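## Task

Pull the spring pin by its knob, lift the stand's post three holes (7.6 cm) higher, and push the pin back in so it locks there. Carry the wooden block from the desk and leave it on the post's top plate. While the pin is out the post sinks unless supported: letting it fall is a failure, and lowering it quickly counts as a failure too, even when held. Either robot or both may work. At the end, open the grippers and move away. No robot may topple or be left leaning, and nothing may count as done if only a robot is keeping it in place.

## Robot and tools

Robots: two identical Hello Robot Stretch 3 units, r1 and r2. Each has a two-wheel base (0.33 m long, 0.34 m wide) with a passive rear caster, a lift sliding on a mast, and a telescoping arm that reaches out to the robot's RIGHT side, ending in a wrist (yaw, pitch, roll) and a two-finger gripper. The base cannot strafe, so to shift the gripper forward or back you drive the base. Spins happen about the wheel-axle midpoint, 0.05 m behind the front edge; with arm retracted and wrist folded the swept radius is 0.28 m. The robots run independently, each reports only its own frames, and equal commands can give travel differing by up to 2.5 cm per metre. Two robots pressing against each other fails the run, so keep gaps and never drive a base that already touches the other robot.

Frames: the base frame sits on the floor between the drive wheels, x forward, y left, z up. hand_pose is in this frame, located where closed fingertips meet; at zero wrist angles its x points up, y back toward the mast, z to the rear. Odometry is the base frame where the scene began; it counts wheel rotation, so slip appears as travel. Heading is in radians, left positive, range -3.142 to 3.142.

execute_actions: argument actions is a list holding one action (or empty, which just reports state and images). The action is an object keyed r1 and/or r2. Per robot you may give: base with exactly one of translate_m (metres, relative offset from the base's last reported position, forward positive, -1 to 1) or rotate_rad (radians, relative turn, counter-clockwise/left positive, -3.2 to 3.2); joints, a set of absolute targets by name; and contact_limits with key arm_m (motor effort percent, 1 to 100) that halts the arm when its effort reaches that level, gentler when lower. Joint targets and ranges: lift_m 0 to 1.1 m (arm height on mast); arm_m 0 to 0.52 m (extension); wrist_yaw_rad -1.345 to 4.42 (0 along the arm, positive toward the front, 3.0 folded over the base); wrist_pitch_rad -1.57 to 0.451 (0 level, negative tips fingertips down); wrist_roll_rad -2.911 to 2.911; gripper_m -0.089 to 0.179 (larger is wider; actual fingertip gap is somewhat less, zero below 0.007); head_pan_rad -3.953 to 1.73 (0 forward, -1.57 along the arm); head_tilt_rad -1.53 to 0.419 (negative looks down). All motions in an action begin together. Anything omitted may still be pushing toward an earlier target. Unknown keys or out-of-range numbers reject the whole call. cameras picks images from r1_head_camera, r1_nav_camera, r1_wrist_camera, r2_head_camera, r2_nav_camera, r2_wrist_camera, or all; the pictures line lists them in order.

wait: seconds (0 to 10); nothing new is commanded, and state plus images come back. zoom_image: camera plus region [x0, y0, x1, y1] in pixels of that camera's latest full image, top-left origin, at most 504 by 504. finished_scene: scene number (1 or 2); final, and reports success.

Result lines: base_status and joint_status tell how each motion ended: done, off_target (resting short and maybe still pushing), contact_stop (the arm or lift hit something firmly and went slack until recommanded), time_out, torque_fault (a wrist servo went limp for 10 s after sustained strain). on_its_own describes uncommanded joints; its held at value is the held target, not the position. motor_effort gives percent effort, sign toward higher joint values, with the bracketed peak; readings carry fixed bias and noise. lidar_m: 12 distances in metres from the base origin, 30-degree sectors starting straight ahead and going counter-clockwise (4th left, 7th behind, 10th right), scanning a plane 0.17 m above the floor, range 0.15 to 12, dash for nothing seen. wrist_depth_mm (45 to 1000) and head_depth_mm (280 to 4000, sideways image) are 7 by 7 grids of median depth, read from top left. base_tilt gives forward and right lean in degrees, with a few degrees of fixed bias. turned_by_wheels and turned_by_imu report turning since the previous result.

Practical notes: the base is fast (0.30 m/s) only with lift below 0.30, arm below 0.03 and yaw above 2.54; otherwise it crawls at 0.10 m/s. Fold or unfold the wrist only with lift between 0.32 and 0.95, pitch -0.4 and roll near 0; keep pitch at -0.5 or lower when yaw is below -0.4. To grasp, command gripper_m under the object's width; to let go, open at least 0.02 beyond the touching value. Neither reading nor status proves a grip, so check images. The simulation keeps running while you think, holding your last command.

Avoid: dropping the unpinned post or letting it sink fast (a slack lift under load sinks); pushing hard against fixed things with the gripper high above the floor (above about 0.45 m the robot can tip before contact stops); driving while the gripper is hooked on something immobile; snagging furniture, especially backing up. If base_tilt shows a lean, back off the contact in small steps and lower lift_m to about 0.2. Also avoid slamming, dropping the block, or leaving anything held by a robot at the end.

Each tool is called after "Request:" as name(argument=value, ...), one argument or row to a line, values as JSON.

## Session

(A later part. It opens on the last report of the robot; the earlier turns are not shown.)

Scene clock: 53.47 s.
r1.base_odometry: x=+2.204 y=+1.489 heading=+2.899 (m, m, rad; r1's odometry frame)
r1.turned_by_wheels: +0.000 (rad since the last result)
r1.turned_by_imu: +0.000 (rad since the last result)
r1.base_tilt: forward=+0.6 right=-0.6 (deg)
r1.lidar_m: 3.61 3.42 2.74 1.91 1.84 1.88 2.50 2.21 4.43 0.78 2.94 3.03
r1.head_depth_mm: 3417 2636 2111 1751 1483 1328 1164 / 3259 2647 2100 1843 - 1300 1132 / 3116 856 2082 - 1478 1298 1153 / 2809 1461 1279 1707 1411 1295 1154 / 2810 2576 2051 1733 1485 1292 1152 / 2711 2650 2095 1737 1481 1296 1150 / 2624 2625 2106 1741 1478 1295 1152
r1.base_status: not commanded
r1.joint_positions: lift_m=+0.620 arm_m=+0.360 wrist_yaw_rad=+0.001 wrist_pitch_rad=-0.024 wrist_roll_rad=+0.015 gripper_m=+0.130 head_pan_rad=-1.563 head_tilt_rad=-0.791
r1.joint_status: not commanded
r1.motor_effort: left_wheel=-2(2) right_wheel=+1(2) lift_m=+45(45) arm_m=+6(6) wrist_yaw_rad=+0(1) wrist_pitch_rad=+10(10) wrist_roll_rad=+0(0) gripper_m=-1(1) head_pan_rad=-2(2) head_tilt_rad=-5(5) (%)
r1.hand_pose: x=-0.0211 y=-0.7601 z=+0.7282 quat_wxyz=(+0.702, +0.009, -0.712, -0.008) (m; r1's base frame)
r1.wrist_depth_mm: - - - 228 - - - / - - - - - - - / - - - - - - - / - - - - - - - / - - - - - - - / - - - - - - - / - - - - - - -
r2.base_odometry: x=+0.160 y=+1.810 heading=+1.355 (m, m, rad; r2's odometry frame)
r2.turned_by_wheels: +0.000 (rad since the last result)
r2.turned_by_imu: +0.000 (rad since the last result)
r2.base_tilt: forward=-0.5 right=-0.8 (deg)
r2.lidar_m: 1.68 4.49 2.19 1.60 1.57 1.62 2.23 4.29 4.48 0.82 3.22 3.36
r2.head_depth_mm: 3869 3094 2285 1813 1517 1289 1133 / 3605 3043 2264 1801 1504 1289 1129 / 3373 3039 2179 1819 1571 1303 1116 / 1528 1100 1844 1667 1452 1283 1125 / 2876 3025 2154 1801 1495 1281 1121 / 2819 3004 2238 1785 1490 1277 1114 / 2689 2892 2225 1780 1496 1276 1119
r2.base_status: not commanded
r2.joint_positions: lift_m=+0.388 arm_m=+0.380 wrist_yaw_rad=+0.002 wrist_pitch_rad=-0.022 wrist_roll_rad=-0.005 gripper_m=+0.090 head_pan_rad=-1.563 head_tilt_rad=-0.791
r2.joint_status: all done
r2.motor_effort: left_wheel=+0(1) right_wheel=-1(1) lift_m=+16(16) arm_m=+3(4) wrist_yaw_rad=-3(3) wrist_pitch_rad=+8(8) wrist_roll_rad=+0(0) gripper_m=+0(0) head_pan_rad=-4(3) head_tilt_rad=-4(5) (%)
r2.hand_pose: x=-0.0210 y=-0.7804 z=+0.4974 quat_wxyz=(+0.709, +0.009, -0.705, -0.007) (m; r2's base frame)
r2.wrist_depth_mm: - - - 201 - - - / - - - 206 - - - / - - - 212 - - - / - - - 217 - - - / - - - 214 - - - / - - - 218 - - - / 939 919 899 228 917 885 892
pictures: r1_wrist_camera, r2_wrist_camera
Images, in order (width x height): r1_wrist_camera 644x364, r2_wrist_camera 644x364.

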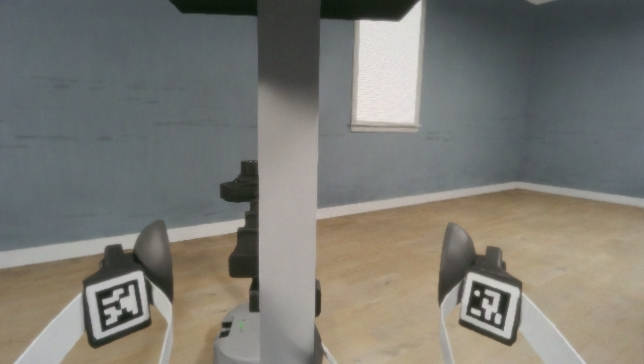

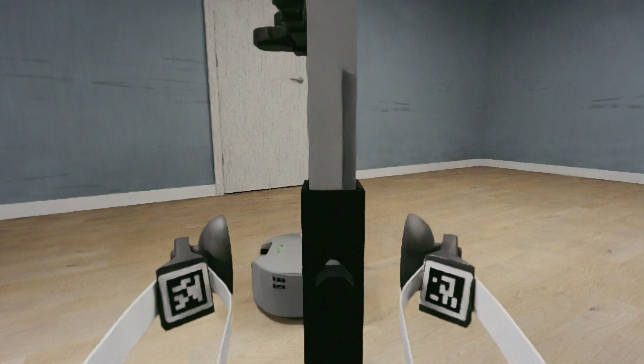

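Request:
execute_actions(
  actions=[
    {"r1":{"base":{"translate_m":0.01},"joints":{"arm_m":0.412}},"r2":{"base":{"translate_m":-0.007},"joints":{"lift_m":0.371,"arm_m":0.412,"gripper_m":0.065}}},
  ],
  cameras=["r1_wrist_camera","r2_wrist_camera"],
)

Request:
execute_actions(
  actions=[
    {"r1":{"joints":{"gripper_m":-0.02}}},
  ],
  cameras=["r1_wrist_camera"],
)

Request:
execute_actions(
  actions=[
    {"r1":{"joints":{"lift_m":0.632}}},
  ],
  cameras=[],
)

Scene clock: 61.87 s.
r1.base_odometry: x=+2.195 y=+1.491 heading=+2.899 (m, m, rad; r1's odometry frame)
r1.turned_by_wheels: +0.000 (rad since the last result)
r1.turned_by_imu: +0.001 (rad since the last result)
r1.base_tilt: forward=+0.5 right=-0.7 (deg)
r1.lidar_m: 3.61 3.42 2.75 1.92 1.85 1.89 2.51 2.22 4.40 0.78 2.94 3.01
r1.head_depth_mm: 3404 2657 2126 1751 1485 1324 1166 / 3271 2634 2097 1799 - 1297 1151 / 3143 857 2109 - 1493 1300 1153 / 2797 1497 1797 1710 1446 1305 1154 / 2874 2534 2048 1743 1488 1293 1151 / 2712 2624 2100 1734 1479 1300 1151 / 2609 2642 2100 1754 1489 1296 1150
r1.base_status: done
r1.joint_positions: lift_m=+0.620 arm_m=+0.412 wrist_yaw_rad=+0.001 wrist_pitch_rad=-0.024 wrist_roll_rad=+0.015 gripper_m=+0.130 head_pan_rad=-1.563 head_tilt_rad=-0.791
r1.joint_status: all done
r1.motor_effort: left_wheel=-2(4) right_wheel=+1(7) lift_m=+44(44) arm_m=+6(5) wrist_yaw_rad=-1(1) wrist_pitch_rad=+10(11) wrist_roll_rad=+0(0) gripper_m=+0(0) head_pan_rad=-2(2) head_tilt_rad=-4(5) (%)
r1.hand_pose: x=-0.0211 y=-0.8121 z=+0.7282 quat_wxyz=(+0.702, +0.009, -0.712, -0.008) (m; r1's base frame)
r1.wrist_depth_mm: - - - 119 - - - / - - - 122 - - - / - - - 124 - - - / - - - 127 - - - / - - - 131 - - - / - - 524 134 - - - / - - 952 137 - - -
r2.base_odometry: x=+0.158 y=+1.803 heading=+1.355 (m, m, rad; r2's odometry frame)
r2.turned_by_wheels: +0.000 (rad since the last result)
r2.turned_by_imu: +0.001 (rad since the last result)
r2.base_tilt: forward=-0.5 right=-0.8 (deg)
r2.lidar_m: 1.68 4.49 2.18 1.60 1.56 1.61 2.22 4.29 4.48 0.82 3.22 3.36
r2.head_depth_mm: 3741 3042 2293 1821 1512 1301 1130 / 3541 3068 2277 1820 1519 1294 1132 / 3386 3044 2199 1814 1533 1304 1126 / 1512 1119 1023 1750 1428 1293 1118 / 2886 2981 2160 1793 1495 1285 1120 / 2815 2987 2257 1787 1492 1270 1120 / 2703 2880 2204 1786 1488 1274 1114
r2.base_status: done
r2.joint_positions: lift_m=+0.371 arm_m=+0.412 wrist_yaw_rad=+0.002 wrist_pitch_rad=-0.022 wrist_roll_rad=-0.005 gripper_m=+0.065 head_pan_rad=-1.563 head_tilt_rad=-0.791
r2.joint_status: all done
r2.motor_effort: left_wheel=+1(3) right_wheel=-1(5) lift_m=+16(17) arm_m=+3(4) wrist_yaw_rad=-2(3) wrist_pitch_rad=+8(8) wrist_roll_rad=+0(0) gripper_m=-1(78) head_pan_rad=-3(3) head_tilt_rad=-5(3) (%)
r2.hand_pose: x=-0.0210 y=-0.8124 z=+0.4804 quat_wxyz=(+0.709, +0.009, -0.705, -0.007) (m; r2's base frame)
r2.wrist_depth_mm: - - - 169 - - - / - - - 174 - - - / - - - 179 - - - / - - - 176 - - - / - - - 180 - - - / - - - 183 - - - / 892 878 889 191 874 866 867
pictures: r1_wrist_camera, r2_wrist_camera
Images, in order (width x height): r1_wrist_camera 644x364, r2_wrist_camera 644x364.

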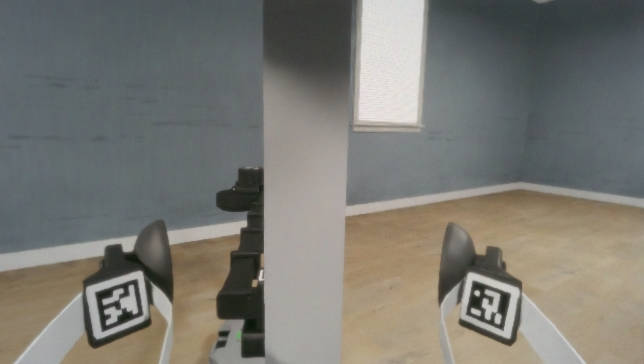

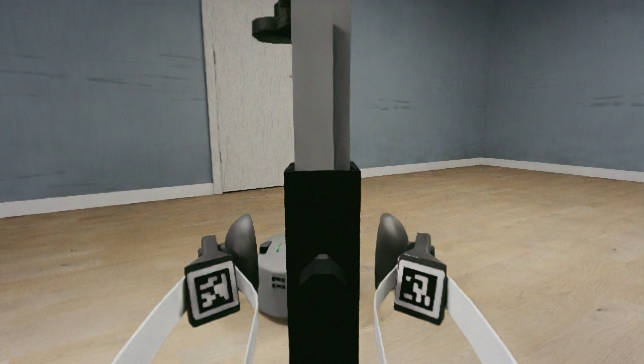

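Scene clock: 63.87 s.
r1.base_odometry: x=+2.195 y=+1.491 heading=+2.900 (m, m, rad; r1's odometry frame)
r1.turned_by_wheels: +0.000 (rad since the last result)
r1.turned_by_imu: +0.001 (rad since the last result)
r1.base_tilt: forward=+0.6 right=-0.6 (deg)
r1.lidar_m: 3.60 3.41 2.75 1.92 1.85 1.89 2.50 2.22 4.43 0.78 2.94 3.00
r1.head_depth_mm: 3369 2652 2106 1749 1485 1323 1162 / 3241 2654 2111 1784 - 1300 1145 / 3127 856 2030 - 1475 1301 1147 / 2782 1508 1790 1695 1443 1294 1156 / 2834 2566 2030 1730 1487 1292 1158 / 2729 2651 2095 1741 1486 1301 1154 / 2584 2656 2098 1732 1484 1294 1154
r1.base_status: not commanded
r1.joint_positions: lift_m=+0.620 arm_m=+0.412 wrist_yaw_rad=+0.004 wrist_pitch_rad=-0.022 wrist_roll_rad=+0.015 gripper_m=-0.019 head_pan_rad=-1.563 head_tilt_rad=-0.791
r1.joint_status: all done
r1.motor_effort: left_wheel=+1(1) right_wheel=-4(5) lift_m=+45(44) arm_m=-6(7) wrist_yaw_rad=-3(2) wrist_pitch_rad=+10(10) wrist_roll_rad=+0(0) gripper_m=-20(94) head_pan_rad=-2(2) head_tilt_rad=-5(5) (%)
r1.hand_pose: x=-0.0203 y=-0.8130 z=+0.7287 quat_wxyz=(+0.702, +0.009, -0.712, -0.007) (m; r1's base frame)
r1.wrist_depth_mm: - - - 117 - - - / - - - 119 - - - / - - - 122 - - - / - - - 125 - - - / - - - 128 - - - / - - - 131 - - - / - - 948 135 - - -
r2.base_odometry: x=+0.158 y=+1.803 heading=+1.355 (m, m, rad; r2's odometry frame)
r2.turned_by_wheels: +0.000 (rad since the last result)
r2.turned_by_imu: +0.000 (rad since the last result)
r2.base_tilt: forward=-0.5 right=-0.8 (deg)
r2.lidar_m: 1.68 4.50 2.18 1.61 1.56 1.61 2.22 4.27 4.45 0.82 3.22 3.33
r2.head_depth_mm: 3797 3060 2285 1825 1521 1294 1128 / 3583 3065 2270 1827 1520 1291 1130 / 3390 3031 2182 1803 1539 1299 1120 / 1534 1117 995 1741 1415 1291 1126 / 2912 2985 2173 1820 1491 1280 1129 / 2847 2983 2227 1793 1488 1275 1119 / 2698 2868 2227 1768 1491 1281 1115
r2.base_status: not commanded
r2.joint_positions: lift_m=+0.371 arm_m=+0.412 wrist_yaw_rad=+0.002 wrist_pitch_rad=-0.022 wrist_roll_rad=-0.005 gripper_m=+0.065 head_pan_rad=-1.563 head_tilt_rad=-0.791
r2.joint_status: not commanded
r2.motor_effort: left_wheel=+2(1) right_wheel=-1(1) lift_m=+16(16) arm_m=+3(3) wrist_yaw_rad=-3(3) wrist_pitch_rad=+8(8) wrist_roll_rad=+0(0) gripper_m=+0(1) head_pan_rad=-2(2) head_tilt_rad=-3(4) (%)
r2.hand_pose: x=-0.0210 y=-0.8124 z=+0.4804 quat_wxyz=(+0.709, +0.009, -0.705, -0.007) (m; r2's base frame)
r2.wrist_depth_mm: - - - 170 - - - / - - - 175 - - - / - - - 180 - - - / - - - 177 - - - / - - - 180 - - - / - - - 184 - - - / 882 890 897 191 875 869 865
pictures: r1_wrist_camera
Images, in order (width x height): r1_wrist_camera 644x364.

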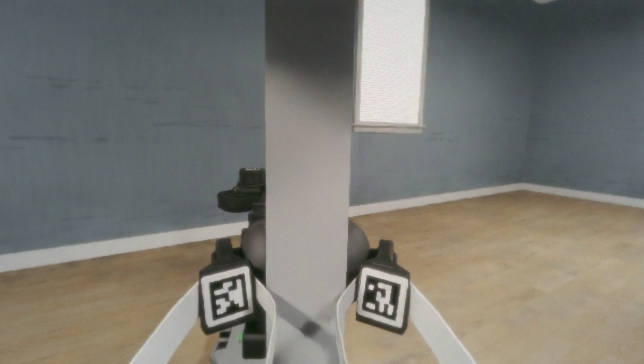

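Scene clock: 64.63 s.
r1.base_odometry: x=+2.195 y=+1.491 heading=+2.900 (m, m, rad; r1's odometry frame)
r1.turned_by_wheels: +0.000 (rad since the last result)
r1.turned_by_imu: +0.000 (rad since the last result)
r1.base_tilt: forward=+0.3 right=-0.4 (deg)
r1.lidar_m: 3.60 3.42 2.74 1.92 1.85 1.89 2.50 2.22 4.41 0.77 2.94 3.01
r1.head_depth_mm: 3402 2647 2097 1748 1493 1320 1173 / 3264 2654 2098 1786 1483 1297 1152 / 3094 853 2038 1627 1475 1291 1152 / 2792 1501 1795 1690 1436 1300 1153 / 2840 2540 2026 1741 1491 1294 1150 / 2738 2619 2094 1725 1479 1297 1147 / 2576 2638 2084 1724 1478 1297 1150
r1.base_status: not commanded
r1.joint_positions: lift_m=+0.631 arm_m=+0.413 wrist_yaw_rad=+0.005 wrist_pitch_rad=-0.061 wrist_roll_rad=+0.015 gripper_m=-0.019 head_pan_rad=-1.563 head_tilt_rad=-0.791
r1.joint_status: all done
r1.motor_effort: left_wheel=+2(2) right_wheel=-5(5) lift_m=+51(52) arm_m=-9(8) wrist_yaw_rad=-3(3) wrist_pitch_rad=+28(29) wrist_roll_rad=-1(0) gripper_m=-20(19) head_pan_rad=-2(2) head_tilt_rad=-4(4) (%)
r1.hand_pose: x=-0.0203 y=-0.8118 z=+0.7304 quat_wxyz=(+0.702, +0.023, -0.712, -0.021) (m; r1's base frame)
r1.wrist_depth_mm: - - - 114 - - - / - - - 117 - - - / - - - 120 - - - / - - - 124 - - - / - - - 128 - - - / - - - 132 - - - / - - 973 137 - - -
r2.base_odometry: x=+0.158 y=+1.803 heading=+1.355 (m, m, rad; r2's odometry frame)
r2.turned_by_wheels: +0.000 (rad since the last result)
r2.turned_by_imu: +0.000 (rad since the last result)
r2.base_tilt: forward=-0.4 right=-0.8 (deg)
r2.lidar_m: 1.68 4.48 2.18 1.61 1.57 1.62 2.22 4.28 4.45 0.82 3.22 3.36
r2.head_depth_mm: 3823 3053 2298 1813 1519 1287 1129 / 3609 3004 2265 1803 1509 1287 1130 / 3290 3061 2184 1828 1539 1294 1127 / 1537 1102 994 1764 1427 1287 1123 / 2934 2965 2167 1816 1497 1284 1118 / 2852 2977 2244 1790 1486 1275 1118 / 2706 2884 2201 1776 1477 1282 1113
r2.base_status: not commanded
r2.joint_positions: lift_m=+0.371 arm_m=+0.412 wrist_yaw_rad=+0.002 wrist_pitch_rad=-0.022 wrist_roll_rad=-0.005 gripper_m=+0.065 head_pan_rad=-1.563 head_tilt_rad=-0.791
r2.joint_status: not commanded
r2.motor_effort: left_wheel=+1(1) right_wheel=-2(1) lift_m=+16(16) arm_m=+3(3) wrist_yaw_rad=-3(3) wrist_pitch_rad=+8(8) wrist_roll_rad=+0(0) gripper_m=+0(0) head_pan_rad=-3(2) head_tilt_rad=-4(4) (%)
r2.hand_pose: x=-0.0210 y=-0.8124 z=+0.4804 quat_wxyz=(+0.709, +0.009, -0.705, -0.007) (m; r2's base frame)
r2.wrist_depth_mm: - - - 169 - - - / - - - 174 - - - / - - - 179 - - - / - - - 176 - - - / - - - 181 - - - / - - - 183 - - - / 888 858 880 190 875 860 866
pictures: none
No camera images: the call's "cameras" was empty. Leave "cameras" out to get every camera's image.

Request:
execute_actions(
  actions=[
    {"r1":{"joints":{"lift_m":0.629}},"r2":{"joints":{"lift_m":0.365}}},
  ],
  cameras=[],
)

Request:
execute_actions(
  actions=[
    {"r2":{"joints":{"gripper_m":-0.089}}},
  ],
  cameras=["r2_wrist_camera"],
)

Request:
execute_actions(
  actions=[
    {"r2":{"joints":{"arm_m":0.4}}},
  ],
  cameras=[],
)

Request:
execute_actions(
  actions=[
    {"r1":{"joints":{"lift_m":0.645}}},
  ],
  cameras=["r2_wrist_camera"],
)

Scene clock: 68.40 s.
r1.base_odometry: x=+2.195 y=+1.491 heading=+2.900 (m, m, rad; r1's odometry frame)
r1.turned_by_wheels: +0.000 (rad since the last result)
r1.turned_by_imu: +0.001 (rad since the last result)
r1.base_tilt: forward=+0.4 right=-0.5 (deg)
r1.lidar_m: 3.61 3.41 2.75 1.92 1.85 1.89 2.51 2.22 4.41 0.78 2.94 3.02
r1.head_depth_mm: 3366 2634 2110 1749 1493 1328 1172 / 3282 2665 2123 1800 1470 1294 1156 / 3072 855 2038 1624 1474 1292 1155 / 2814 1502 1806 1685 1446 1293 1150 / 2791 2545 2047 1736 1476 1300 1151 / 2725 2632 2093 1734 1481 1290 1154 / 2589 2607 2083 1736 1491 1297 1148
r1.base_status: not commanded
r1.joint_positions: lift_m=+0.629 arm_m=+0.413 wrist_yaw_rad=+0.005 wrist_pitch_rad=-0.054 wrist_roll_rad=+0.015 gripper_m=-0.019 head_pan_rad=-1.563 head_tilt_rad=-0.791
r1.joint_status: all done
r1.motor_effort: left_wheel=+2(2) right_wheel=-6(6) lift_m=+32(44) arm_m=-8(8) wrist_yaw_rad=-3(3) wrist_pitch_rad=+24(28) wrist_roll_rad=+0(1) gripper_m=-20(20) head_pan_rad=-2(2) head_tilt_rad=-5(4) (%)
r1.hand_pose: x=-0.0203 y=-0.8120 z=+0.7299 quat_wxyz=(+0.702, +0.021, -0.712, -0.018) (m; r1's base frame)
r1.wrist_depth_mm: - - - 114 - - - / - - - 117 - - - / - - - 121 - - - / - - - 124 - - - / - - - 128 - - - / - - - 132 - - - / - - 952 137 - - -
r2.base_odometry: x=+0.158 y=+1.803 heading=+1.355 (m, m, rad; r2's odometry frame)
r2.turned_by_wheels: +0.000 (rad since the last result)
r2.turned_by_imu: +0.000 (rad since the last result)
r2.base_tilt: forward=-0.5 right=-0.8 (deg)
r2.lidar_m: 1.68 4.48 2.17 1.60 1.56 1.61 2.22 4.29 4.45 0.82 3.22 3.35
r2.head_depth_mm: 3783 3047 2289 1814 1510 1301 1135 / 3543 3045 2257 1813 1519 1295 1135 / 3387 3044 2199 1796 1544 1309 1125 / 1525 1106 990 1756 1433 1282 1124 / 2869 2993 2156 1789 1501 1279 1125 / 2857 2966 2255 1796 1498 1284 1120 / 2675 2939 2226 1778 1487 1281 1116
r2.base_status: not commanded
r2.joint_positions: lift_m=+0.365 arm_m=+0.412 wrist_yaw_rad=+0.002 wrist_pitch_rad=-0.022 wrist_roll_rad=-0.005 gripper_m=+0.065 head_pan_rad=-1.563 head_tilt_rad=-0.791
r2.joint_status: all done
r2.motor_effort: left_wheel=+1(1) right_wheel=-2(2) lift_m=+16(19) arm_m=+3(3) wrist_yaw_rad=-2(2) wrist_pitch_rad=+8(8) wrist_roll_rad=+0(0) gripper_m=+0(0) head_pan_rad=-3(2) head_tilt_rad=-4(5) (%)
r2.hand_pose: x=-0.0210 y=-0.8124 z=+0.4744 quat_wxyz=(+0.709, +0.009, -0.705, -0.007) (m; r2's base frame)
r2.wrist_depth_mm: - - - 169 - - - / - - - 174 - - - / - - - 180 - - - / - - - 175 - - - / - - - 179 - - - / - - - 185 - - - / 885 893 873 191 872 869 850
pictures: none
No camera images: the call's "cameras" was empty. Leave "cameras" out to get every camera's image.

Scene clock: 70.43 s.
r1.base_odometry: x=+2.195 y=+1.491 heading=+2.900 (m, m, rad; r1's odometry frame)
r1.turned_by_wheels: +0.000 (rad since the last result)
r1.turned_by_imu: +0.000 (rad since the last result)
r1.base_tilt: forward=+0.4 right=-0.6 (deg)
r1.lidar_m: 3.60 3.41 2.75 1.91 1.85 1.89 2.50 2.22 4.39 0.78 2.94 3.02
r1.head_depth_mm: 3453 2636 2118 1748 1497 1321 1180 / 3239 2654 2115 1811 1469 1299 1153 / 3089 859 2040 1626 1472 1291 1152 / 2794 1506 1812 1711 1441 1300 1151 / 2814 2554 2037 1733 1483 1295 1150 / 2695 2633 2095 1723 1484 1287 1149 / 2598 2660 2081 1745 1480 1295 1149
r1.base_status: not commanded
r1.joint_positions: lift_m=+0.629 arm_m=+0.413 wrist_yaw_rad=+0.005 wrist_pitch_rad=-0.054 wrist_roll_rad=+0.015 gripper_m=-0.019 head_pan_rad=-1.563 head_tilt_rad=-0.791
r1.joint_status: not commanded
r1.motor_effort: left_wheel=+2(2) right_wheel=-5(5) lift_m=+33(33) arm_m=-7(7) wrist_yaw_rad=-2(3) wrist_pitch_rad=+24(24) wrist_roll_rad=+0(0) gripper_m=-18(20) head_pan_rad=-2(2) head_tilt_rad=-5(4) (%)
r1.hand_pose: x=-0.0203 y=-0.8120 z=+0.7299 quat_wxyz=(+0.702, +0.021, -0.712, -0.018) (m; r1's base frame)
r1.wrist_depth_mm: - - - 114 - - - / - - - 117 - - - / - - - 121 - - - / - - - 124 - - - / - - - 128 - - - / - - - 131 - - - / - - 951 137 - - -
r2.base_odometry: x=+0.158 y=+1.803 heading=+1.355 (m, m, rad; r2's odometry frame)
r2.turned_by_wheels: +0.000 (rad since the last result)
r2.turned_by_imu: +0.000 (rad since the last result)
r2.base_tilt: forward=-0.5 right=-0.8 (deg)
r2.lidar_m: 1.68 4.49 2.18 1.60 1.56 1.61 2.22 4.27 4.48 0.82 3.22 3.36
r2.head_depth_mm: 3849 3070 2289 1808 1510 1286 1130 / 3579 3029 2266 1827 1501 1293 1136 / 3344 3022 2267 1804 1538 1305 1124 / 1524 1107 996 1749 1435 1291 1119 / 2938 2987 2168 1797 1502 1290 1127 / 2825 2989 2236 1789 1501 1288 1123 / 2694 2883 2235 1784 1484 1276 1116
r2.base_status: not commanded
r2.joint_positions: lift_m=+0.365 arm_m=+0.412 wrist_yaw_rad=-0.005 wrist_pitch_rad=-0.023 wrist_roll_rad=-0.005 gripper_m=-0.087 head_pan_rad=-1.563 head_tilt_rad=-0.791
r2.joint_status: all done
r2.motor_effort: left_wheel=+0(1) right_wheel=+1(1) lift_m=+16(16) arm_m=+6(6) wrist_yaw_rad=+5(5) wrist_pitch_rad=+9(9) wrist_roll_rad=+0(0) gripper_m=-42(100) head_pan_rad=-2(2) head_tilt_rad=-3(3) (%)
r2.hand_pose: x=-0.0227 y=-0.8121 z=+0.4742 quat_wxyz=(+0.709, +0.007, -0.705, -0.010) (m; r2's base frame)
r2.wrist_depth_mm: - - - 170 - - - / - - - 175 - - - / - - - 180 - - - / - - - 174 - - - / - - - 178 - - - / - - - 147 - - - / 874 880 828 192 865 861 854
pictures: r2_wrist_camera
Images, in order (width x height): r2_wrist_camera 644x364.

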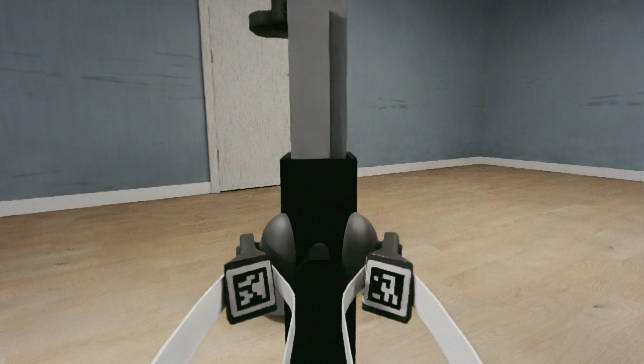

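Scene clock: 71.73 s.
r1.base_odometry: x=+2.195 y=+1.491 heading=+2.900 (m, m, rad; r1's odometry frame)
r1.turned_by_wheels: +0.000 (rad since the last result)
r1.turned_by_imu: +0.000 (rad since the last result)
r1.base_tilt: forward=+0.5 right=-0.4 (deg)
r1.lidar_m: 3.62 3.41 2.75 1.92 1.85 1.89 2.51 2.23 4.41 0.77 2.94 3.01
r1.head_depth_mm: 3410 2658 2106 1744 1482 1323 1173 / 3288 2669 2109 1835 1475 1304 1147 / 3096 859 1988 1622 1474 1301 1152 / 2792 1496 1815 1696 1439 1299 1154 / 2832 2537 2023 1741 1482 1297 1152 / 2707 2642 2087 1738 1482 1295 1147 / 2611 2635 2090 1737 1481 1298 1148
r1.base_status: not commanded
r1.joint_positions: lift_m=+0.629 arm_m=+0.413 wrist_yaw_rad=+0.005 wrist_pitch_rad=-0.058 wrist_roll_rad=+0.015 gripper_m=-0.019 head_pan_rad=-1.563 head_tilt_rad=-0.791
r1.joint_status: not commanded
r1.motor_effort: left_wheel=+2(2) right_wheel=-5(6) lift_m=+33(34) arm_m=-8(8) wrist_yaw_rad=-3(3) wrist_pitch_rad=+26(27) wrist_roll_rad=+0(0) gripper_m=-20(19) head_pan_rad=-2(2) head_tilt_rad=-4(5) (%)
r1.hand_pose: x=-0.0203 y=-0.8119 z=+0.7289 quat_wxyz=(+0.702, +0.022, -0.712, -0.019) (m; r1's base frame)
r1.wrist_depth_mm: - - - 114 - - - / - - - 117 - - - / - - - 121 - - - / - - - 124 - - - / - - - 127 - - - / - - - 132 - - - / - - 982 137 - - -
r2.base_odometry: x=+0.158 y=+1.803 heading=+1.355 (m, m, rad; r2's odometry frame)
r2.turned_by_wheels: +0.000 (rad since the last result)
r2.turned_by_imu: +0.000 (rad since the last result)
r2.base_tilt: forward=-0.4 right=-0.7 (deg)
r2.lidar_m: 1.68 4.49 2.18 1.60 1.56 1.61 2.23 4.28 4.48 0.83 3.22 3.34
r2.head_depth_mm: 3804 3048 2300 1822 1520 1293 1127 / 3599 3035 2273 1818 1509 1292 1128 / 3405 3032 2266 1797 1559 1317 1127 / 1532 1109 991 1697 1454 1283 1122 / 2918 3007 2155 1808 1496 1283 1123 / 2853 2971 2221 1785 1487 1279 1118 / 2690 2860 2248 1786 1489 1277 1111
r2.base_status: not commanded
r2.joint_positions: lift_m=+0.365 arm_m=+0.402 wrist_yaw_rad=-0.004 wrist_pitch_rad=-0.008 wrist_roll_rad=-0.005 gripper_m=-0.080 head_pan_rad=-1.563 head_tilt_rad=-0.791
r2.joint_status: all done
r2.on_its_own: gripper_m is held at -0.082, not at your -0.089, by its stall guard, which is still easing; arm_m is at rest, and its effort (-21) is outside its rest range (-14 to +14)
r2.motor_effort: left_wheel=+1(2) right_wheel=-1(1) lift_m=+17(17) arm_m=-21(24) wrist_yaw_rad=+4(5) wrist_pitch_rad=+3(9) wrist_roll_rad=+0(0) gripper_m=-36(42) head_pan_rad=-2(4) head_tilt_rad=-4(4) (%)
r2.hand_pose: x=-0.0226 y=-0.8027 z=+0.4780 quat_wxyz=(+0.709, +0.001, -0.705, -0.005) (m; r2's base frame)
r2.wrist_depth_mm: - - - 180 - - - / - - - 185 - - - / - - - 189 - - - / - - - 186 - - - / - - - 188 - - - / - - - 150 - - - / 919 902 893 200 882 903 876
pictures: none
No camera images: the call's "cameras" was empty. Leave "cameras" out to get every camera's image.

Scene clock: 72.60 s.
r1.base_odometry: x=+2.195 y=+1.491 heading=+2.900 (m, m, rad; r1's odometry frame)
r1.turned_by_wheels: +0.000 (rad since the last result)
r1.turned_by_imu: +0.000 (rad since the last result)
r1.base_tilt: forward=+0.5 right=-0.4 (deg)
r1.lidar_m: 3.60 3.41 2.74 1.92 1.85 1.89 2.51 2.22 4.40 0.78 2.94 3.02
r1.head_depth_mm: 3394 2650 2099 1724 1508 1321 - / 3247 2647 2154 - 1505 1293 1146 / 3115 835 2096 1610 1470 1299 1152 / 2799 1498 1807 1693 1440 1289 1157 / 2823 2565 2034 1739 1483 1288 1147 / 2700 2629 2087 1731 1488 1299 1152 / 2585 2612 2085 1731 1487 1290 1149
r1.base_status: not commanded
r1.joint_positions: lift_m=+0.644 arm_m=+0.413 wrist_yaw_rad=+0.005 wrist_pitch_rad=-0.075 wrist_roll_rad=+0.015 gripper_m=-0.019 head_pan_rad=-1.563 head_tilt_rad=-0.791
r1.joint_status: all done
r1.on_its_own: wrist_pitch_rad is at rest, and its effort (+34) is outside its rest range (-20 to +32)
r1.motor_effort: left_wheel=+2(2) right_wheel=-6(6) lift_m=+52(55) arm_m=-9(9) wrist_yaw_rad=-2(4) wrist_pitch_rad=+34(36) wrist_roll_rad=+0(0) gripper_m=-20(19) head_pan_rad=-1(2) head_tilt_rad=-4(4) (%)
r1.hand_pose: x=-0.0203 y=-0.8112 z=+0.7399 quat_wxyz=(+0.702, +0.028, -0.711, -0.025) (m; r1's base frame)
r1.wrist_depth_mm: - - - 113 - - - / - - - 116 - - - / - - - 120 - - - / - - - 124 - - - / - - - 128 - - - / - - 458 132 - - - / - - 999 137 - - -
r2.base_odometry: x=+0.158 y=+1.803 heading=+1.355 (m, m, rad; r2's odometry frame)
r2.turned_by_wheels: +0.000 (rad since the last result)
r2.turned_by_imu: +0.000 (rad since the last result)
r2.base_tilt: forward=-0.6 right=-0.8 (deg)
r2.lidar_m: 1.68 4.48 2.19 1.61 1.57 1.61 2.22 4.27 4.47 0.82 3.21 3.37
r2.head_depth_mm: 3782 3058 2289 1823 1512 1291 1132 / 3534 3024 2245 1817 1504 1292 1129 / 3317 3012 2172 1816 1558 1324 1122 / 1552 1037 967 1702 1450 1290 1118 / 2949 2839 2189 1793 1492 1282 1119 / 2822 2971 2241 1774 1502 1288 1119 / 2707 2864 2225 1786 1494 1278 1117
r2.base_status: not commanded
r2.joint_positions: lift_m=+0.365 arm_m=+0.402 wrist_yaw_rad=-0.004 wrist_pitch_rad=-0.008 wrist_roll_rad=-0.005 gripper_m=-0.077 head_pan_rad=-1.563 head_tilt_rad=-0.791
r2.joint_status: not commanded
r2.on_its_own: gripper_m is held at -0.078, not at your -0.089, by its stall guard, which is still easing; arm_m is at rest, and its effort (-21) is outside its rest range (-14 to +14)
r2.motor_effort: left_wheel=+2(1) right_wheel=-1(2) lift_m=+17(17) arm_m=-21(21) wrist_yaw_rad=+5(4) wrist_pitch_rad=+3(3) wrist_roll_rad=+0(0) gripper_m=-34(35) head_pan_rad=-3(3) head_tilt_rad=-4(5) (%)
r2.hand_pose: x=-0.0226 y=-0.8027 z=+0.4780 quat_wxyz=(+0.709, +0.001, -0.705, -0.005) (m; r2's base frame)
r2.wrist_depth_mm: - - - 181 - - - / - - - 184 - - - / - - - 189 - - - / - - - 185 - - - / - - - 188 - - - / - - - 149 - - - / 906 883 915 200 866 879 879
pictures: r2_wrist_camera
Images, in order (width x height): r2_wrist_camera 644x364.

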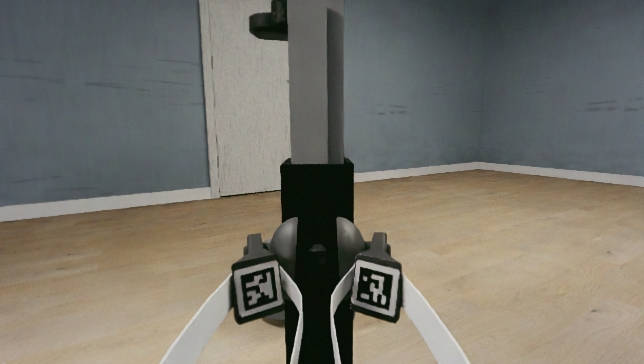

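Target z≈0.806; go to ~0.794 first.

Request:
execute_actions(
  actions=[
    {"r2":{"joints":{"gripper_m":-0.085,"arm_m":0.403}}},
  ],
  cameras=[],
)

Request:
execute_actions(
  actions=[
    {"r1":{"joints":{"lift_m":0.699}}},
  ],
  cameras=["r2_wrist_camera"],
)

Scene clock: 74.87 s.
r1.base_odometry: x=+2.195 y=+1.491 heading=+2.900 (m, m, rad; r1's odometry frame)
r1.turned_by_wheels: +0.000 (rad since the last result)
r1.turned_by_imu: +0.000 (rad since the last result)
r1.base_tilt: forward=+0.4 right=-0.6 (deg)
r1.lidar_m: 3.60 3.41 2.74 1.91 1.85 1.89 2.50 2.22 4.44 0.78 2.94 3.02
r1.head_depth_mm: 3425 2661 2109 1744 1504 1323 - / 3270 2626 2172 - 1503 1300 1151 / 3130 835 2111 1629 1472 1296 1153 / 2799 1508 1795 1710 1444 1297 1151 / 2810 2565 2031 1741 1483 1299 1150 / 2714 2659 2104 1729 1481 1293 1147 / 2621 2629 2103 1739 1487 1303 1153
r1.base_status: not commanded
r1.joint_positions: lift_m=+0.644 arm_m=+0.413 wrist_yaw_rad=+0.005 wrist_pitch_rad=-0.075 wrist_roll_rad=+0.015 gripper_m=-0.019 head_pan_rad=-1.563 head_tilt_rad=-0.791
r1.joint_status: not commanded
r1.on_its_own: wrist_pitch_rad is at rest, and its effort (+34) is outside its rest range (-20 to +32)
r1.motor_effort: left_wheel=+2(2) right_wheel=-6(6) lift_m=+52(52) arm_m=-8(9) wrist_yaw_rad=-3(3) wrist_pitch_rad=+34(34) wrist_roll_rad=+0(0) gripper_m=-20(21) head_pan_rad=-2(2) head_tilt_rad=-5(4) (%)
r1.hand_pose: x=-0.0203 y=-0.8112 z=+0.7399 quat_wxyz=(+0.702, +0.028, -0.711, -0.025) (m; r1's base frame)
r1.wrist_depth_mm: - - - 113 - - - / - - - 116 - - - / - - - 120 - - - / - - - 124 - - - / - - - 128 - - - / - - 446 132 - - - / - - 994 138 - - -
r2.base_odometry: x=+0.158 y=+1.803 heading=+1.355 (m, m, rad; r2's odometry frame)
r2.turned_by_wheels: +0.000 (rad since the last result)
r2.turned_by_imu: +0.000 (rad since the last result)
r2.base_tilt: forward=-0.5 right=-0.8 (deg)
r2.lidar_m: 1.68 4.48 2.18 1.60 1.56 1.61 2.22 4.29 4.47 0.82 3.22 3.36
r2.head_depth_mm: 3791 3086 2273 1822 1499 1292 1129 / 3553 3015 2249 1811 1508 1295 1129 / 3332 3030 2181 1798 1558 1320 1122 / 1544 1039 968 1729 1458 1282 1119 / 2918 2851 2181 1792 1502 1284 1120 / 2831 2964 2226 1807 1486 1277 1119 / 2723 2885 2233 1788 1493 1268 1114
r2.base_status: not commanded
r2.joint_positions: lift_m=+0.365 arm_m=+0.404 wrist_yaw_rad=-0.004 wrist_pitch_rad=-0.009 wrist_roll_rad=-0.005 gripper_m=-0.083 head_pan_rad=-1.563 head_tilt_rad=-0.791
r2.joint_status: all done
r2.motor_effort: left_wheel=+2(1) right_wheel=-1(1) lift_m=+17(17) arm_m=-7(17) wrist_yaw_rad=+4(4) wrist_pitch_rad=+3(4) wrist_roll_rad=+0(0) gripper_m=-37(99) head_pan_rad=-2(4) head_tilt_rad=-4(4) (%)
r2.hand_pose: x=-0.0226 y=-0.8046 z=+0.4777 quat_wxyz=(+0.709, +0.002, -0.705, -0.005) (m; r2's base frame)
r2.wrist_depth_mm: - - - 179 - - - / - - - 182 - - - / - - - 188 - - - / - - - 183 - - - / - - - 186 - - - / - - - 149 - - - / 910 892 892 198 889 879 854
pictures: none
No camera images: the call's "cameras" was empty. Leave "cameras" out to get every camera's image.

Scene clock: 76.20 s.
r1.base_odometry: x=+2.195 y=+1.491 heading=+2.900 (m, m, rad; r1's odometry frame)
r1.turned_by_wheels: +0.000 (rad since the last result)
r1.turned_by_imu: +0.000 (rad since the last result)
r1.base_tilt: forward=+0.4 right=-0.4 (deg)
r1.lidar_m: 3.60 3.41 2.75 1.91 1.85 1.89 2.50 2.21 4.41 0.78 2.94 3.00
r1.head_depth_mm: 3393 2671 2098 1742 1494 - - / 3250 2559 2233 - 1473 1296 1156 / 3121 782 - 1658 1481 1294 1151 / 2771 1401 1812 1700 1446 1295 1154 / 2866 2537 2032 1735 1480 1295 1156 / 2716 2636 2089 1736 1485 1291 1152 / 2595 2645 2074 1733 1478 1291 1151
r1.base_status: not commanded
r1.joint_positions: lift_m=+0.698 arm_m=+0.413 wrist_yaw_rad=+0.005 wrist_pitch_rad=-0.076 wrist_roll_rad=+0.015 gripper_m=-0.019 head_pan_rad=-1.563 head_tilt_rad=-0.791
r1.joint_status: all done
r1.on_its_own: wrist_pitch_rad is at rest, and its effort (+35) is outside its rest range (-20 to +32)
r1.motor_effort: left_wheel=+2(2) right_wheel=-6(6) lift_m=+52(56) arm_m=-9(9) wrist_yaw_rad=-2(2) wrist_pitch_rad=+35(35) wrist_roll_rad=+0(0) gripper_m=-20(19) head_pan_rad=-2(2) head_tilt_rad=-4(5) (%)
r1.hand_pose: x=-0.0203 y=-0.8112 z=+0.7935 quat_wxyz=(+0.702, +0.029, -0.711, -0.026) (m; r1's base frame)
r1.wrist_depth_mm: - - - 113 - - - / - - - 116 - - - / - - - 120 - - - / - - - 124 - - - / - - - 128 - - - / - - - 132 - - - / - - 960 138 - - -
r2.base_odometry: x=+0.158 y=+1.803 heading=+1.355 (m, m, rad; r2's odometry frame)
r2.turned_by_wheels: +0.000 (rad since the last result)
r2.turned_by_imu: +0.000 (rad since the last result)
r2.base_tilt: forward=-0.5 right=-0.8 (deg)
r2.lidar_m: 1.68 4.48 2.18 1.60 1.56 1.61 2.22 4.29 4.46 0.82 3.22 3.37
r2.head_depth_mm: 3784 3026 2261 1826 1519 1295 1125 / 3605 3023 2259 1825 1511 1289 1126 / 3373 2853 2278 1807 1558 1318 1125 / 1450 864 1790 1706 1446 1282 1122 / 2897 2899 2238 1797 1488 1278 1119 / 2840 2957 2220 1778 1502 1275 1124 / 2696 2892 2212 1788 1484 1275 1115
r2.base_status: not commanded
r2.joint_positions: lift_m=+0.365 arm_m=+0.404 wrist_yaw_rad=-0.004 wrist_pitch_rad=-0.009 wrist_roll_rad=-0.005 gripper_m=-0.077 head_pan_rad=-1.563 head_tilt_rad=-0.791
r2.joint_status: not commanded
r2.on_its_own: gripper_m is held at -0.078, not at your -0.085, by its stall guard, which is still easing
r2.motor_effort: left_wheel=+1(2) right_wheel=-1(1) lift_m=+17(17) arm_m=-7(7) wrist_yaw_rad=+4(5) wrist_pitch_rad=+3(3) wrist_roll_rad=+0(0) gripper_m=-34(37) head_pan_rad=-2(2) head_tilt_rad=-4(4) (%)
r2.hand_pose: x=-0.0226 y=-0.8046 z=+0.4777 quat_wxyz=(+0.709, +0.002, -0.705, -0.005) (m; r2's base frame)
r2.wrist_depth_mm: - - - 178 - - - / - - - 183 - - - / - - - 187 - - - / - - - 183 - - - / - - - 186 - - - / - - - 148 - - - / 922 908 902 198 890 891 873
pictures: r2_wrist_camera
Images, in order (width x height): r2_wrist_camera 644x364.

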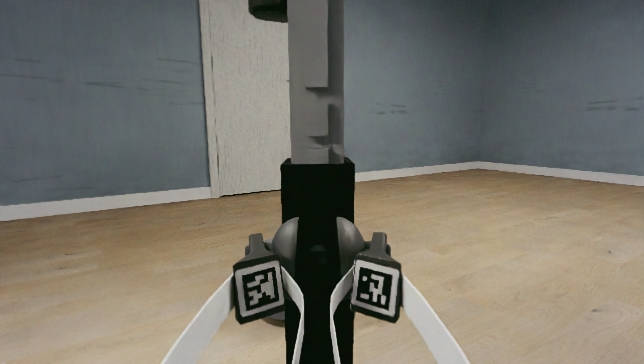

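Request:
execute_actions(
  actions=[
    {"r2":{"joints":{"gripper_m":0.06}},"r1":{"joints":{"lift_m":0.705}}},
  ],
  cameras=[],
)

Request:
execute_actions(
  actions=[
    {"r1":{"joints":{"lift_m":0.719}},"r2":{"joints":{"arm_m":0.3}}},
  ],
  cameras=["r2_wrist_camera"],
)

Request:
execute_actions(
  actions=[
    {"r1":{"joints":{"lift_m":0.705}},"r2":{"joints":{"arm_m":0.005,"head_pan_rad":0,"head_tilt_rad":-0.35}}},
  ],
  cameras=["r2_head_camera"],
)

Scene clock: 81.40 s.
r1.base_odometry: x=+2.195 y=+1.491 heading=+2.900 (m, m, rad; r1's odometry frame)
r1.turned_by_wheels: +0.000 (rad since the last result)
r1.turned_by_imu: +0.005 (rad since the last result)
r1.base_tilt: forward=+0.4 right=-0.7 (deg)
r1.lidar_m: 3.60 3.41 2.73 1.92 1.85 1.90 2.51 2.22 4.38 0.78 2.94 3.02
r1.head_depth_mm: 3370 2649 2111 1752 1505 - - / 3248 2528 2248 1658 1486 1297 1152 / 3091 793 - 1657 1483 1296 1158 / 2890 1352 1810 1701 1444 1288 1155 / 2778 2547 2034 1741 1481 1292 1148 / 2709 2624 2093 1735 1483 1298 1149 / 2590 2630 2074 1739 1489 1302 1148
r1.base_status: not commanded
r1.joint_positions: lift_m=+0.704 arm_m=+0.413 wrist_yaw_rad=+0.002 wrist_pitch_rad=-0.086 wrist_roll_rad=+0.015 gripper_m=-0.019 head_pan_rad=-1.563 head_tilt_rad=-0.791
r1.joint_status: all done
r1.on_its_own: wrist_pitch_rad is at rest, and its effort (+39) is outside its rest range (-20 to +32)
r1.motor_effort: left_wheel=+0(2) right_wheel=-2(6) lift_m=+55(55) arm_m=-10(9) wrist_yaw_rad=-1(3) wrist_pitch_rad=+39(40) wrist_roll_rad=+0(1) gripper_m=-18(20) head_pan_rad=-2(2) head_tilt_rad=-5(4) (%)
r1.hand_pose: x=-0.0210 y=-0.8108 z=+0.7971 quat_wxyz=(+0.702, +0.031, -0.711, -0.030) (m; r1's base frame)
r1.wrist_depth_mm: - - - 112 - - - / - - - 116 - - - / - - - 120 - - - / - - - 124 - - - / - - - 128 - - - / - - - 132 - - - / - - - 137 - - -
r2.base_odometry: x=+0.158 y=+1.803 heading=+1.355 (m, m, rad; r2's odometry frame)
r2.turned_by_wheels: +0.000 (rad since the last result)
r2.turned_by_imu: +0.000 (rad since the last result)
r2.base_tilt: forward=-0.5 right=-0.8 (deg)
r2.lidar_m: 1.68 4.49 2.18 1.61 1.56 1.61 2.22 4.28 4.47 0.82 3.22 3.36
r2.head_depth_mm: 3802 3005 2260 1822 1515 1294 1132 / 3562 3028 2263 1816 1520 1289 1133 / 3369 2744 2284 1807 1563 1307 1124 / 1458 862 1774 1730 1437 1286 1127 / 2877 2881 2263 1800 1493 1282 1124 / 2825 2991 2235 1780 1491 1287 1125 / 2706 2871 2239 1779 1492 1276 1121
r2.base_status: not commanded
r2.joint_positions: lift_m=+0.365 arm_m=+0.403 wrist_yaw_rad=-0.003 wrist_pitch_rad=-0.017 wrist_roll_rad=-0.005 gripper_m=+0.060 head_pan_rad=-1.563 head_tilt_rad=-0.791
r2.joint_status: all done
r2.motor_effort: left_wheel=+0(1) right_wheel=+0(2) lift_m=+17(17) arm_m=+0(7) wrist_yaw_rad=+3(5) wrist_pitch_rad=+6(7) wrist_roll_rad=+0(0) gripper_m=+0(80) head_pan_rad=-1(3) head_tilt_rad=-4(5) (%)
r2.hand_pose: x=-0.0223 y=-0.8038 z=+0.4756 quat_wxyz=(+0.709, +0.005, -0.705, -0.007) (m; r2's base frame)
r2.wrist_depth_mm: - - - 179 - - - / - - - 184 - - - / - - - 188 - - - / - - - 185 - - - / - - - 189 - - - / - - - 194 - - - / 884 888 891 201 873 857 871
pictures: none
No camera images: the call's "cameras" was empty. Leave "cameras" out to get every camera's image.

Scene clock: 83.40 s.
r1.base_odometry: x=+2.195 y=+1.491 heading=+2.899 (m, m, rad; r1's odometry frame)
r1.turned_by_wheels: +0.000 (rad since the last result)
r1.turned_by_imu: +0.004 (rad since the last result)
r1.base_tilt: forward=+0.2 right=-0.2 (deg)
r1.lidar_m: 3.60 3.41 2.73 1.92 1.85 1.90 2.52 2.22 4.39 0.78 2.94 3.03
r1.head_depth_mm: 3337 2633 2077 1756 1512 - - / 3183 2523 2225 1699 1462 1293 1151 / 3091 788 - 1652 1473 1294 1152 / 2861 1311 1806 1683 1436 1295 1153 / 2810 2514 2025 1743 1488 1292 1152 / 2687 2624 2091 1733 1474 1292 1151 / 2589 2592 2080 1738 1473 1290 1150
r1.base_status: not commanded
r1.joint_positions: lift_m=+0.718 arm_m=+0.413 wrist_yaw_rad=+0.001 wrist_pitch_rad=-0.127 wrist_roll_rad=+0.015 gripper_m=-0.019 head_pan_rad=-1.563 head_tilt_rad=-0.791
r1.joint_status: all done
r1.on_its_own: wrist_pitch_rad is at rest, and its effort (+58) is outside its rest range (-20 to +32)
r1.motor_effort: left_wheel=+0(0) right_wheel=+1(4) lift_m=+57(59) arm_m=-9(10) wrist_yaw_rad=-1(1) wrist_pitch_rad=+58(59) wrist_roll_rad=+0(0) gripper_m=-19(20) head_pan_rad=-2(2) head_tilt_rad=-4(6) (%)
r1.hand_pose: x=-0.0211 y=-0.8086 z=+0.8005 quat_wxyz=(+0.701, +0.045, -0.711, -0.045) (m; r1's base frame)
r1.wrist_depth_mm: - - - 107 - - - / - - - 111 - - - / - - - 116 - - - / - - - 121 - - - / - - - 125 - - - / - - - 131 - - - / - - - 139 - - -
r2.base_odometry: x=+0.158 y=+1.803 heading=+1.355 (m, m, rad; r2's odometry frame)
r2.turned_by_wheels: +0.000 (rad since the last result)
r2.turned_by_imu: +0.000 (rad since the last result)
r2.base_tilt: forward=-0.6 right=-0.8 (deg)
r2.lidar_m: 1.68 4.47 2.18 1.60 1.57 1.61 2.22 4.29 4.48 0.82 3.23 3.35
r2.head_depth_mm: 3814 3021 2293 1814 1511 1297 1129 / 3541 3085 2272 1815 1510 1286 1124 / 3383 2764 2247 1797 1518 1263 1122 / 1448 863 990 1708 1491 1259 1125 / 2858 2871 2238 1780 1497 1284 1121 / 2804 2976 2245 1793 1493 1278 1119 / 2683 2847 2214 1783 1486 1277 1117
r2.base_status: not commanded
r2.joint_positions: lift_m=+0.365 arm_m=+0.300 wrist_yaw_rad=-0.002 wrist_pitch_rad=-0.017 wrist_roll_rad=-0.005 gripper_m=+0.060 head_pan_rad=-1.563 head_tilt_rad=-0.791
r2.joint_status: all done
r2.motor_effort: left_wheel=+0(1) right_wheel=+0(0) lift_m=+17(17) arm_m=-3(4) wrist_yaw_rad=+2(3) wrist_pitch_rad=+6(6) wrist_roll_rad=+0(0) gripper_m=+0(0) head_pan_rad=-1(3) head_tilt_rad=-3(4) (%)
r2.hand_pose: x=-0.0220 y=-0.7010 z=+0.4756 quat_wxyz=(+0.709, +0.005, -0.705, -0.007) (m; r2's base frame)
r2.wrist_depth_mm: - - - - - - - / - - - - - - - / - - - - - - - / - - - - - - - / - - - - - - - / - - - - - - - / 891 870 896 796 869 868 871
pictures: r2_wrist_camera
Images, in order (width x height): r2_wrist_camera 644x364.

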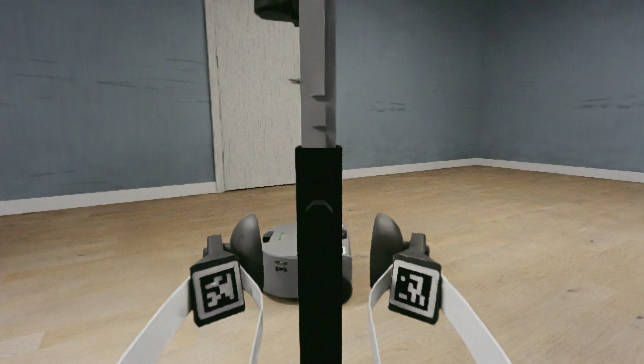

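Scene clock: 86.80 s.
r1.base_odometry: x=+2.195 y=+1.491 heading=+2.899 (m, m, rad; r1's odometry frame)
r1.turned_by_wheels: +0.000 (rad since the last result)
r1.turned_by_imu: -0.002 (rad since the last result)
r1.base_tilt: forward=+0.4 right=-0.6 (deg)
r1.lidar_m: 3.60 3.41 2.73 1.91 1.85 1.90 2.51 2.21 4.40 0.78 2.94 3.02
r1.head_depth_mm: 3417 2648 2092 1748 1511 - - / 3217 2557 2240 1657 1484 1299 1156 / 3077 793 - 1664 1477 1298 1148 / 2893 1471 1851 1704 1438 1293 1151 / 2861 2537 2025 1746 1479 1297 1154 / 2703 2623 2090 1737 1482 1295 1152 / 2583 2604 2085 1745 1479 1293 1144
r1.base_status: not commanded
r1.joint_positions: lift_m=+0.705 arm_m=+0.413 wrist_yaw_rad=-0.001 wrist_pitch_rad=-0.089 wrist_roll_rad=+0.015 gripper_m=-0.019 head_pan_rad=-1.563 head_tilt_rad=-0.791
r1.joint_status: all done
r1.on_its_own: wrist_pitch_rad is at rest, and its effort (+41) is outside its rest range (-20 to +32)
r1.motor_effort: left_wheel=-1(3) right_wheel=+0(2) lift_m=+37(52) arm_m=-9(10) wrist_yaw_rad=+1(1) wrist_pitch_rad=+41(58) wrist_roll_rad=+0(0) gripper_m=-19(18) head_pan_rad=-2(2) head_tilt_rad=-4(4) (%)
r1.hand_pose: x=-0.0217 y=-0.8106 z=+0.7969 quat_wxyz=(+0.701, +0.031, -0.711, -0.032) (m; r1's base frame)
r1.wrist_depth_mm: - - - 112 - - - / - - - 116 - - - / - - - 120 - - - / - - - 124 - - - / - - - 128 - - - / - - - 132 - - - / - - - 138 - - -
r2.base_odometry: x=+0.158 y=+1.803 heading=+1.355 (m, m, rad; r2's odometry frame)
r2.turned_by_wheels: +0.000 (rad since the last result)
r2.turned_by_imu: +0.000 (rad since the last result)
r2.base_tilt: forward=-0.5 right=-0.8 (deg)
r2.lidar_m: 1.68 4.50 2.18 1.60 1.56 1.61 2.22 4.28 4.46 0.82 3.22 3.35
r2.head_depth_mm: 3557 3721 3874 3726 2421 1803 1432 / 3867 - - 3047 2423 1796 1427 / - - - 1822 2112 1783 1422 / - - - 1831 2420 1803 1426 / - - - 2187 2393 1796 1418 / - - - 3448 2395 1774 1410 / 3734 - - 3664 2395 1774 1403
r2.base_status: not commanded
r2.joint_positions: lift_m=+0.365 arm_m=+0.005 wrist_yaw_rad=-0.002 wrist_pitch_rad=-0.017 wrist_roll_rad=-0.005 gripper_m=+0.060 head_pan_rad=-0.007 head_tilt_rad=-0.359
r2.joint_status: all done
r2.motor_effort: left_wheel=-1(0) right_wheel=+0(1) lift_m=+17(17) arm_m=-3(3) wrist_yaw_rad=+1(2) wrist_pitch_rad=+6(7) wrist_roll_rad=+0(0) gripper_m=+1(0) head_pan_rad=+3(29) head_tilt_rad=+4(29) (%)
r2.hand_pose: x=-0.0219 y=-0.4060 z=+0.4756 quat_wxyz=(+0.709, +0.006, -0.705, -0.007) (m; r2's base frame)
r2.wrist_depth_mm: - - - - - - - / - - - - - - - / - - - - - - - / - - - - - - - / - - - - - - - / - - - - - - - / 885 888 885 858 870 877 842
pictures: r2_head_camera (sideways: a quarter turn clockwise sets it upright)
Images, in order (width x height): r2_head_camera 896x504.

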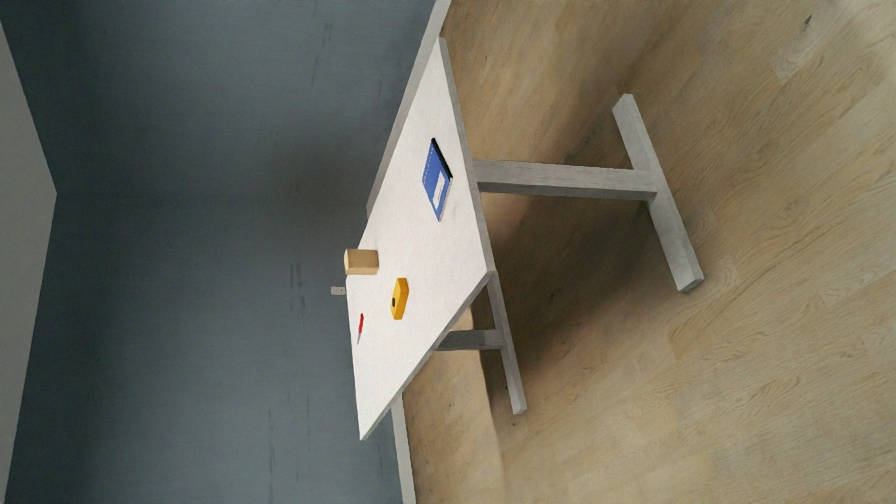

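Request:
execute_actions(
  actions=[
    {"r1":{"joints":{"lift_m":0.694}},"r2":{"joints":{"head_pan_rad":-1.57,"head_tilt_rad":-0.8}}},
  ],
  cameras=["r2_head_camera","r2_wrist_camera"],
)

Request:
zoom_image(
  camera="r2_head_camera",
  region=[330,180,530,300],
)

Scene clock: 95.57 s.
r1.base_odometry: x=+2.195 y=+1.491 heading=+2.899 (m, m, rad; r1's odometry frame)
r1.turned_by_wheels: +0.000 (rad since the last result)
r1.turned_by_imu: +0.001 (rad since the last result)
r1.base_tilt: forward=+0.4 right=-0.6 (deg)
r1.lidar_m: 3.60 3.40 2.73 1.91 1.85 1.89 2.52 2.22 4.38 0.78 2.94 3.04
r1.head_depth_mm: 3416 2663 2109 1735 1492 - - / 3250 2558 2238 - 1468 1303 1158 / 3094 797 - 1661 1467 1300 1152 / 2887 1465 1848 1699 1446 1302 1150 / 2814 2551 2033 1734 1487 1295 1150 / 2700 2646 2102 1742 1481 1295 1148 / 2611 2630 2100 1735 1480 1304 1147
r1.base_status: not commanded
r1.joint_positions: lift_m=+0.694 arm_m=+0.413 wrist_yaw_rad=-0.001 wrist_pitch_rad=-0.053 wrist_roll_rad=+0.015 gripper_m=-0.019 head_pan_rad=-1.563 head_tilt_rad=-0.791
r1.joint_status: all done
r1.motor_effort: left_wheel=-1(1) right_wheel=+0(1) lift_m=+32(34) arm_m=-10(9) wrist_yaw_rad=+1(2) wrist_pitch_rad=+24(40) wrist_roll_rad=+0(0) gripper_m=-20(20) head_pan_rad=-2(2) head_tilt_rad=-4(5) (%)
r1.hand_pose: x=-0.0217 y=-0.8122 z=+0.7952 quat_wxyz=(+0.702, +0.019, -0.712, -0.020) (m; r1's base frame)
r1.wrist_depth_mm: - - - 115 - - - / - - - 117 - - - / - - - 120 - - - / - - - 124 - - - / - - - 128 - - - / - - - 131 - - - / - - - 136 - - -
r2.base_odometry: x=+0.158 y=+1.803 heading=+1.355 (m, m, rad; r2's odometry frame)
r2.turned_by_wheels: +0.000 (rad since the last result)
r2.turned_by_imu: +0.000 (rad since the last result)
r2.base_tilt: forward=-0.6 right=-0.9 (deg)
r2.lidar_m: 1.68 4.49 2.19 1.60 1.56 1.61 2.22 4.26 4.46 0.83 3.22 3.36
r2.head_depth_mm: 3820 3066 2288 1818 1518 1299 1131 / 3544 3066 2283 1820 1498 1294 1129 / 3381 2916 2264 1808 1509 1287 1124 / 1468 862 996 1697 1462 1308 1174 / 2933 2906 2260 1801 1496 1278 1115 / 2852 2977 2246 1805 1501 1285 1121 / 2698 2846 2242 1784 1488 1283 1116
r2.base_status: not commanded
r2.joint_positions: lift_m=+0.365 arm_m=+0.005 wrist_yaw_rad=-0.002 wrist_pitch_rad=-0.017 wrist_roll_rad=-0.005 gripper_m=+0.060 head_pan_rad=-1.563 head_tilt_rad=-0.790
r2.joint_status: all done
r2.motor_effort: left_wheel=+0(0) right_wheel=+0(1) lift_m=+17(17) arm_m=-3(3) wrist_yaw_rad=+1(1) wrist_pitch_rad=+7(6) wrist_roll_rad=+0(0) gripper_m=+0(0) head_pan_rad=-3(33) head_tilt_rad=-4(27) (%)
r2.hand_pose: x=-0.0219 y=-0.4060 z=+0.4756 quat_wxyz=(+0.709, +0.006, -0.705, -0.007) (m; r2's base frame)
r2.wrist_depth_mm: - - - - - - - / - - - - - - - / - - - - - - - / - - - - - - - / - - - - - - - / - - - - - - - / 889 888 884 874 886 876 883
pictures: r2_head_camera (sideways: a quarter turn clockwise sets it upright), r2_wrist_camera
Images, in order (width x height): r2_head_camera 896x504, r2_wrist_camera 644x364.

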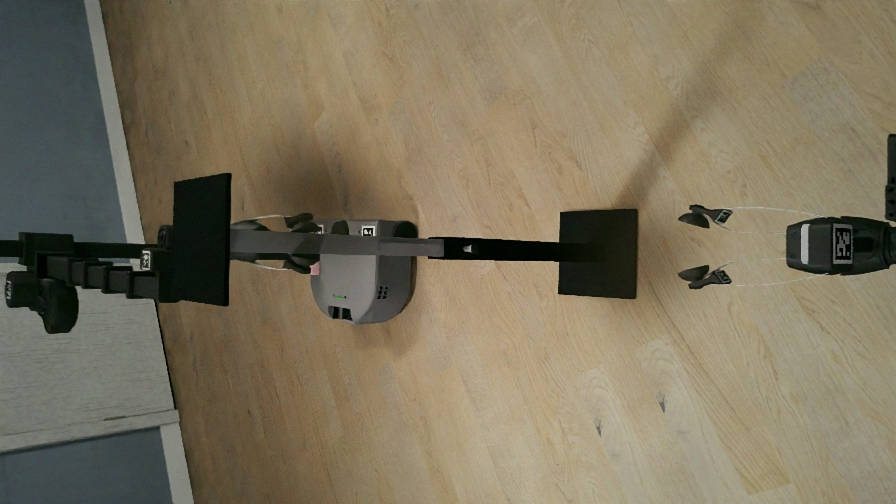

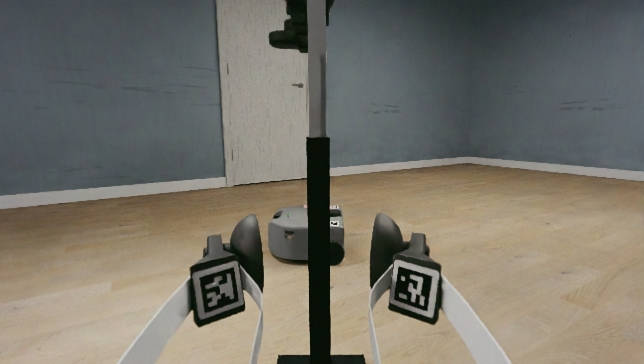

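Region (330, 180, 530, 300) of r2_head_camera's 896x504 image, scaled by 2.520, with more detail than that image has; it fills the top 302 rows of this view, and the rest is white.

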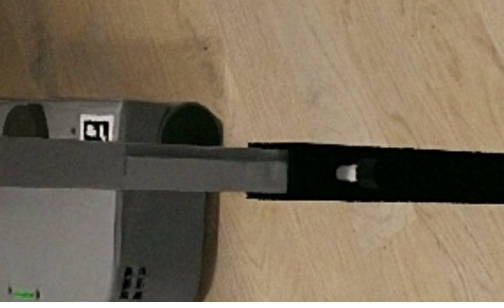

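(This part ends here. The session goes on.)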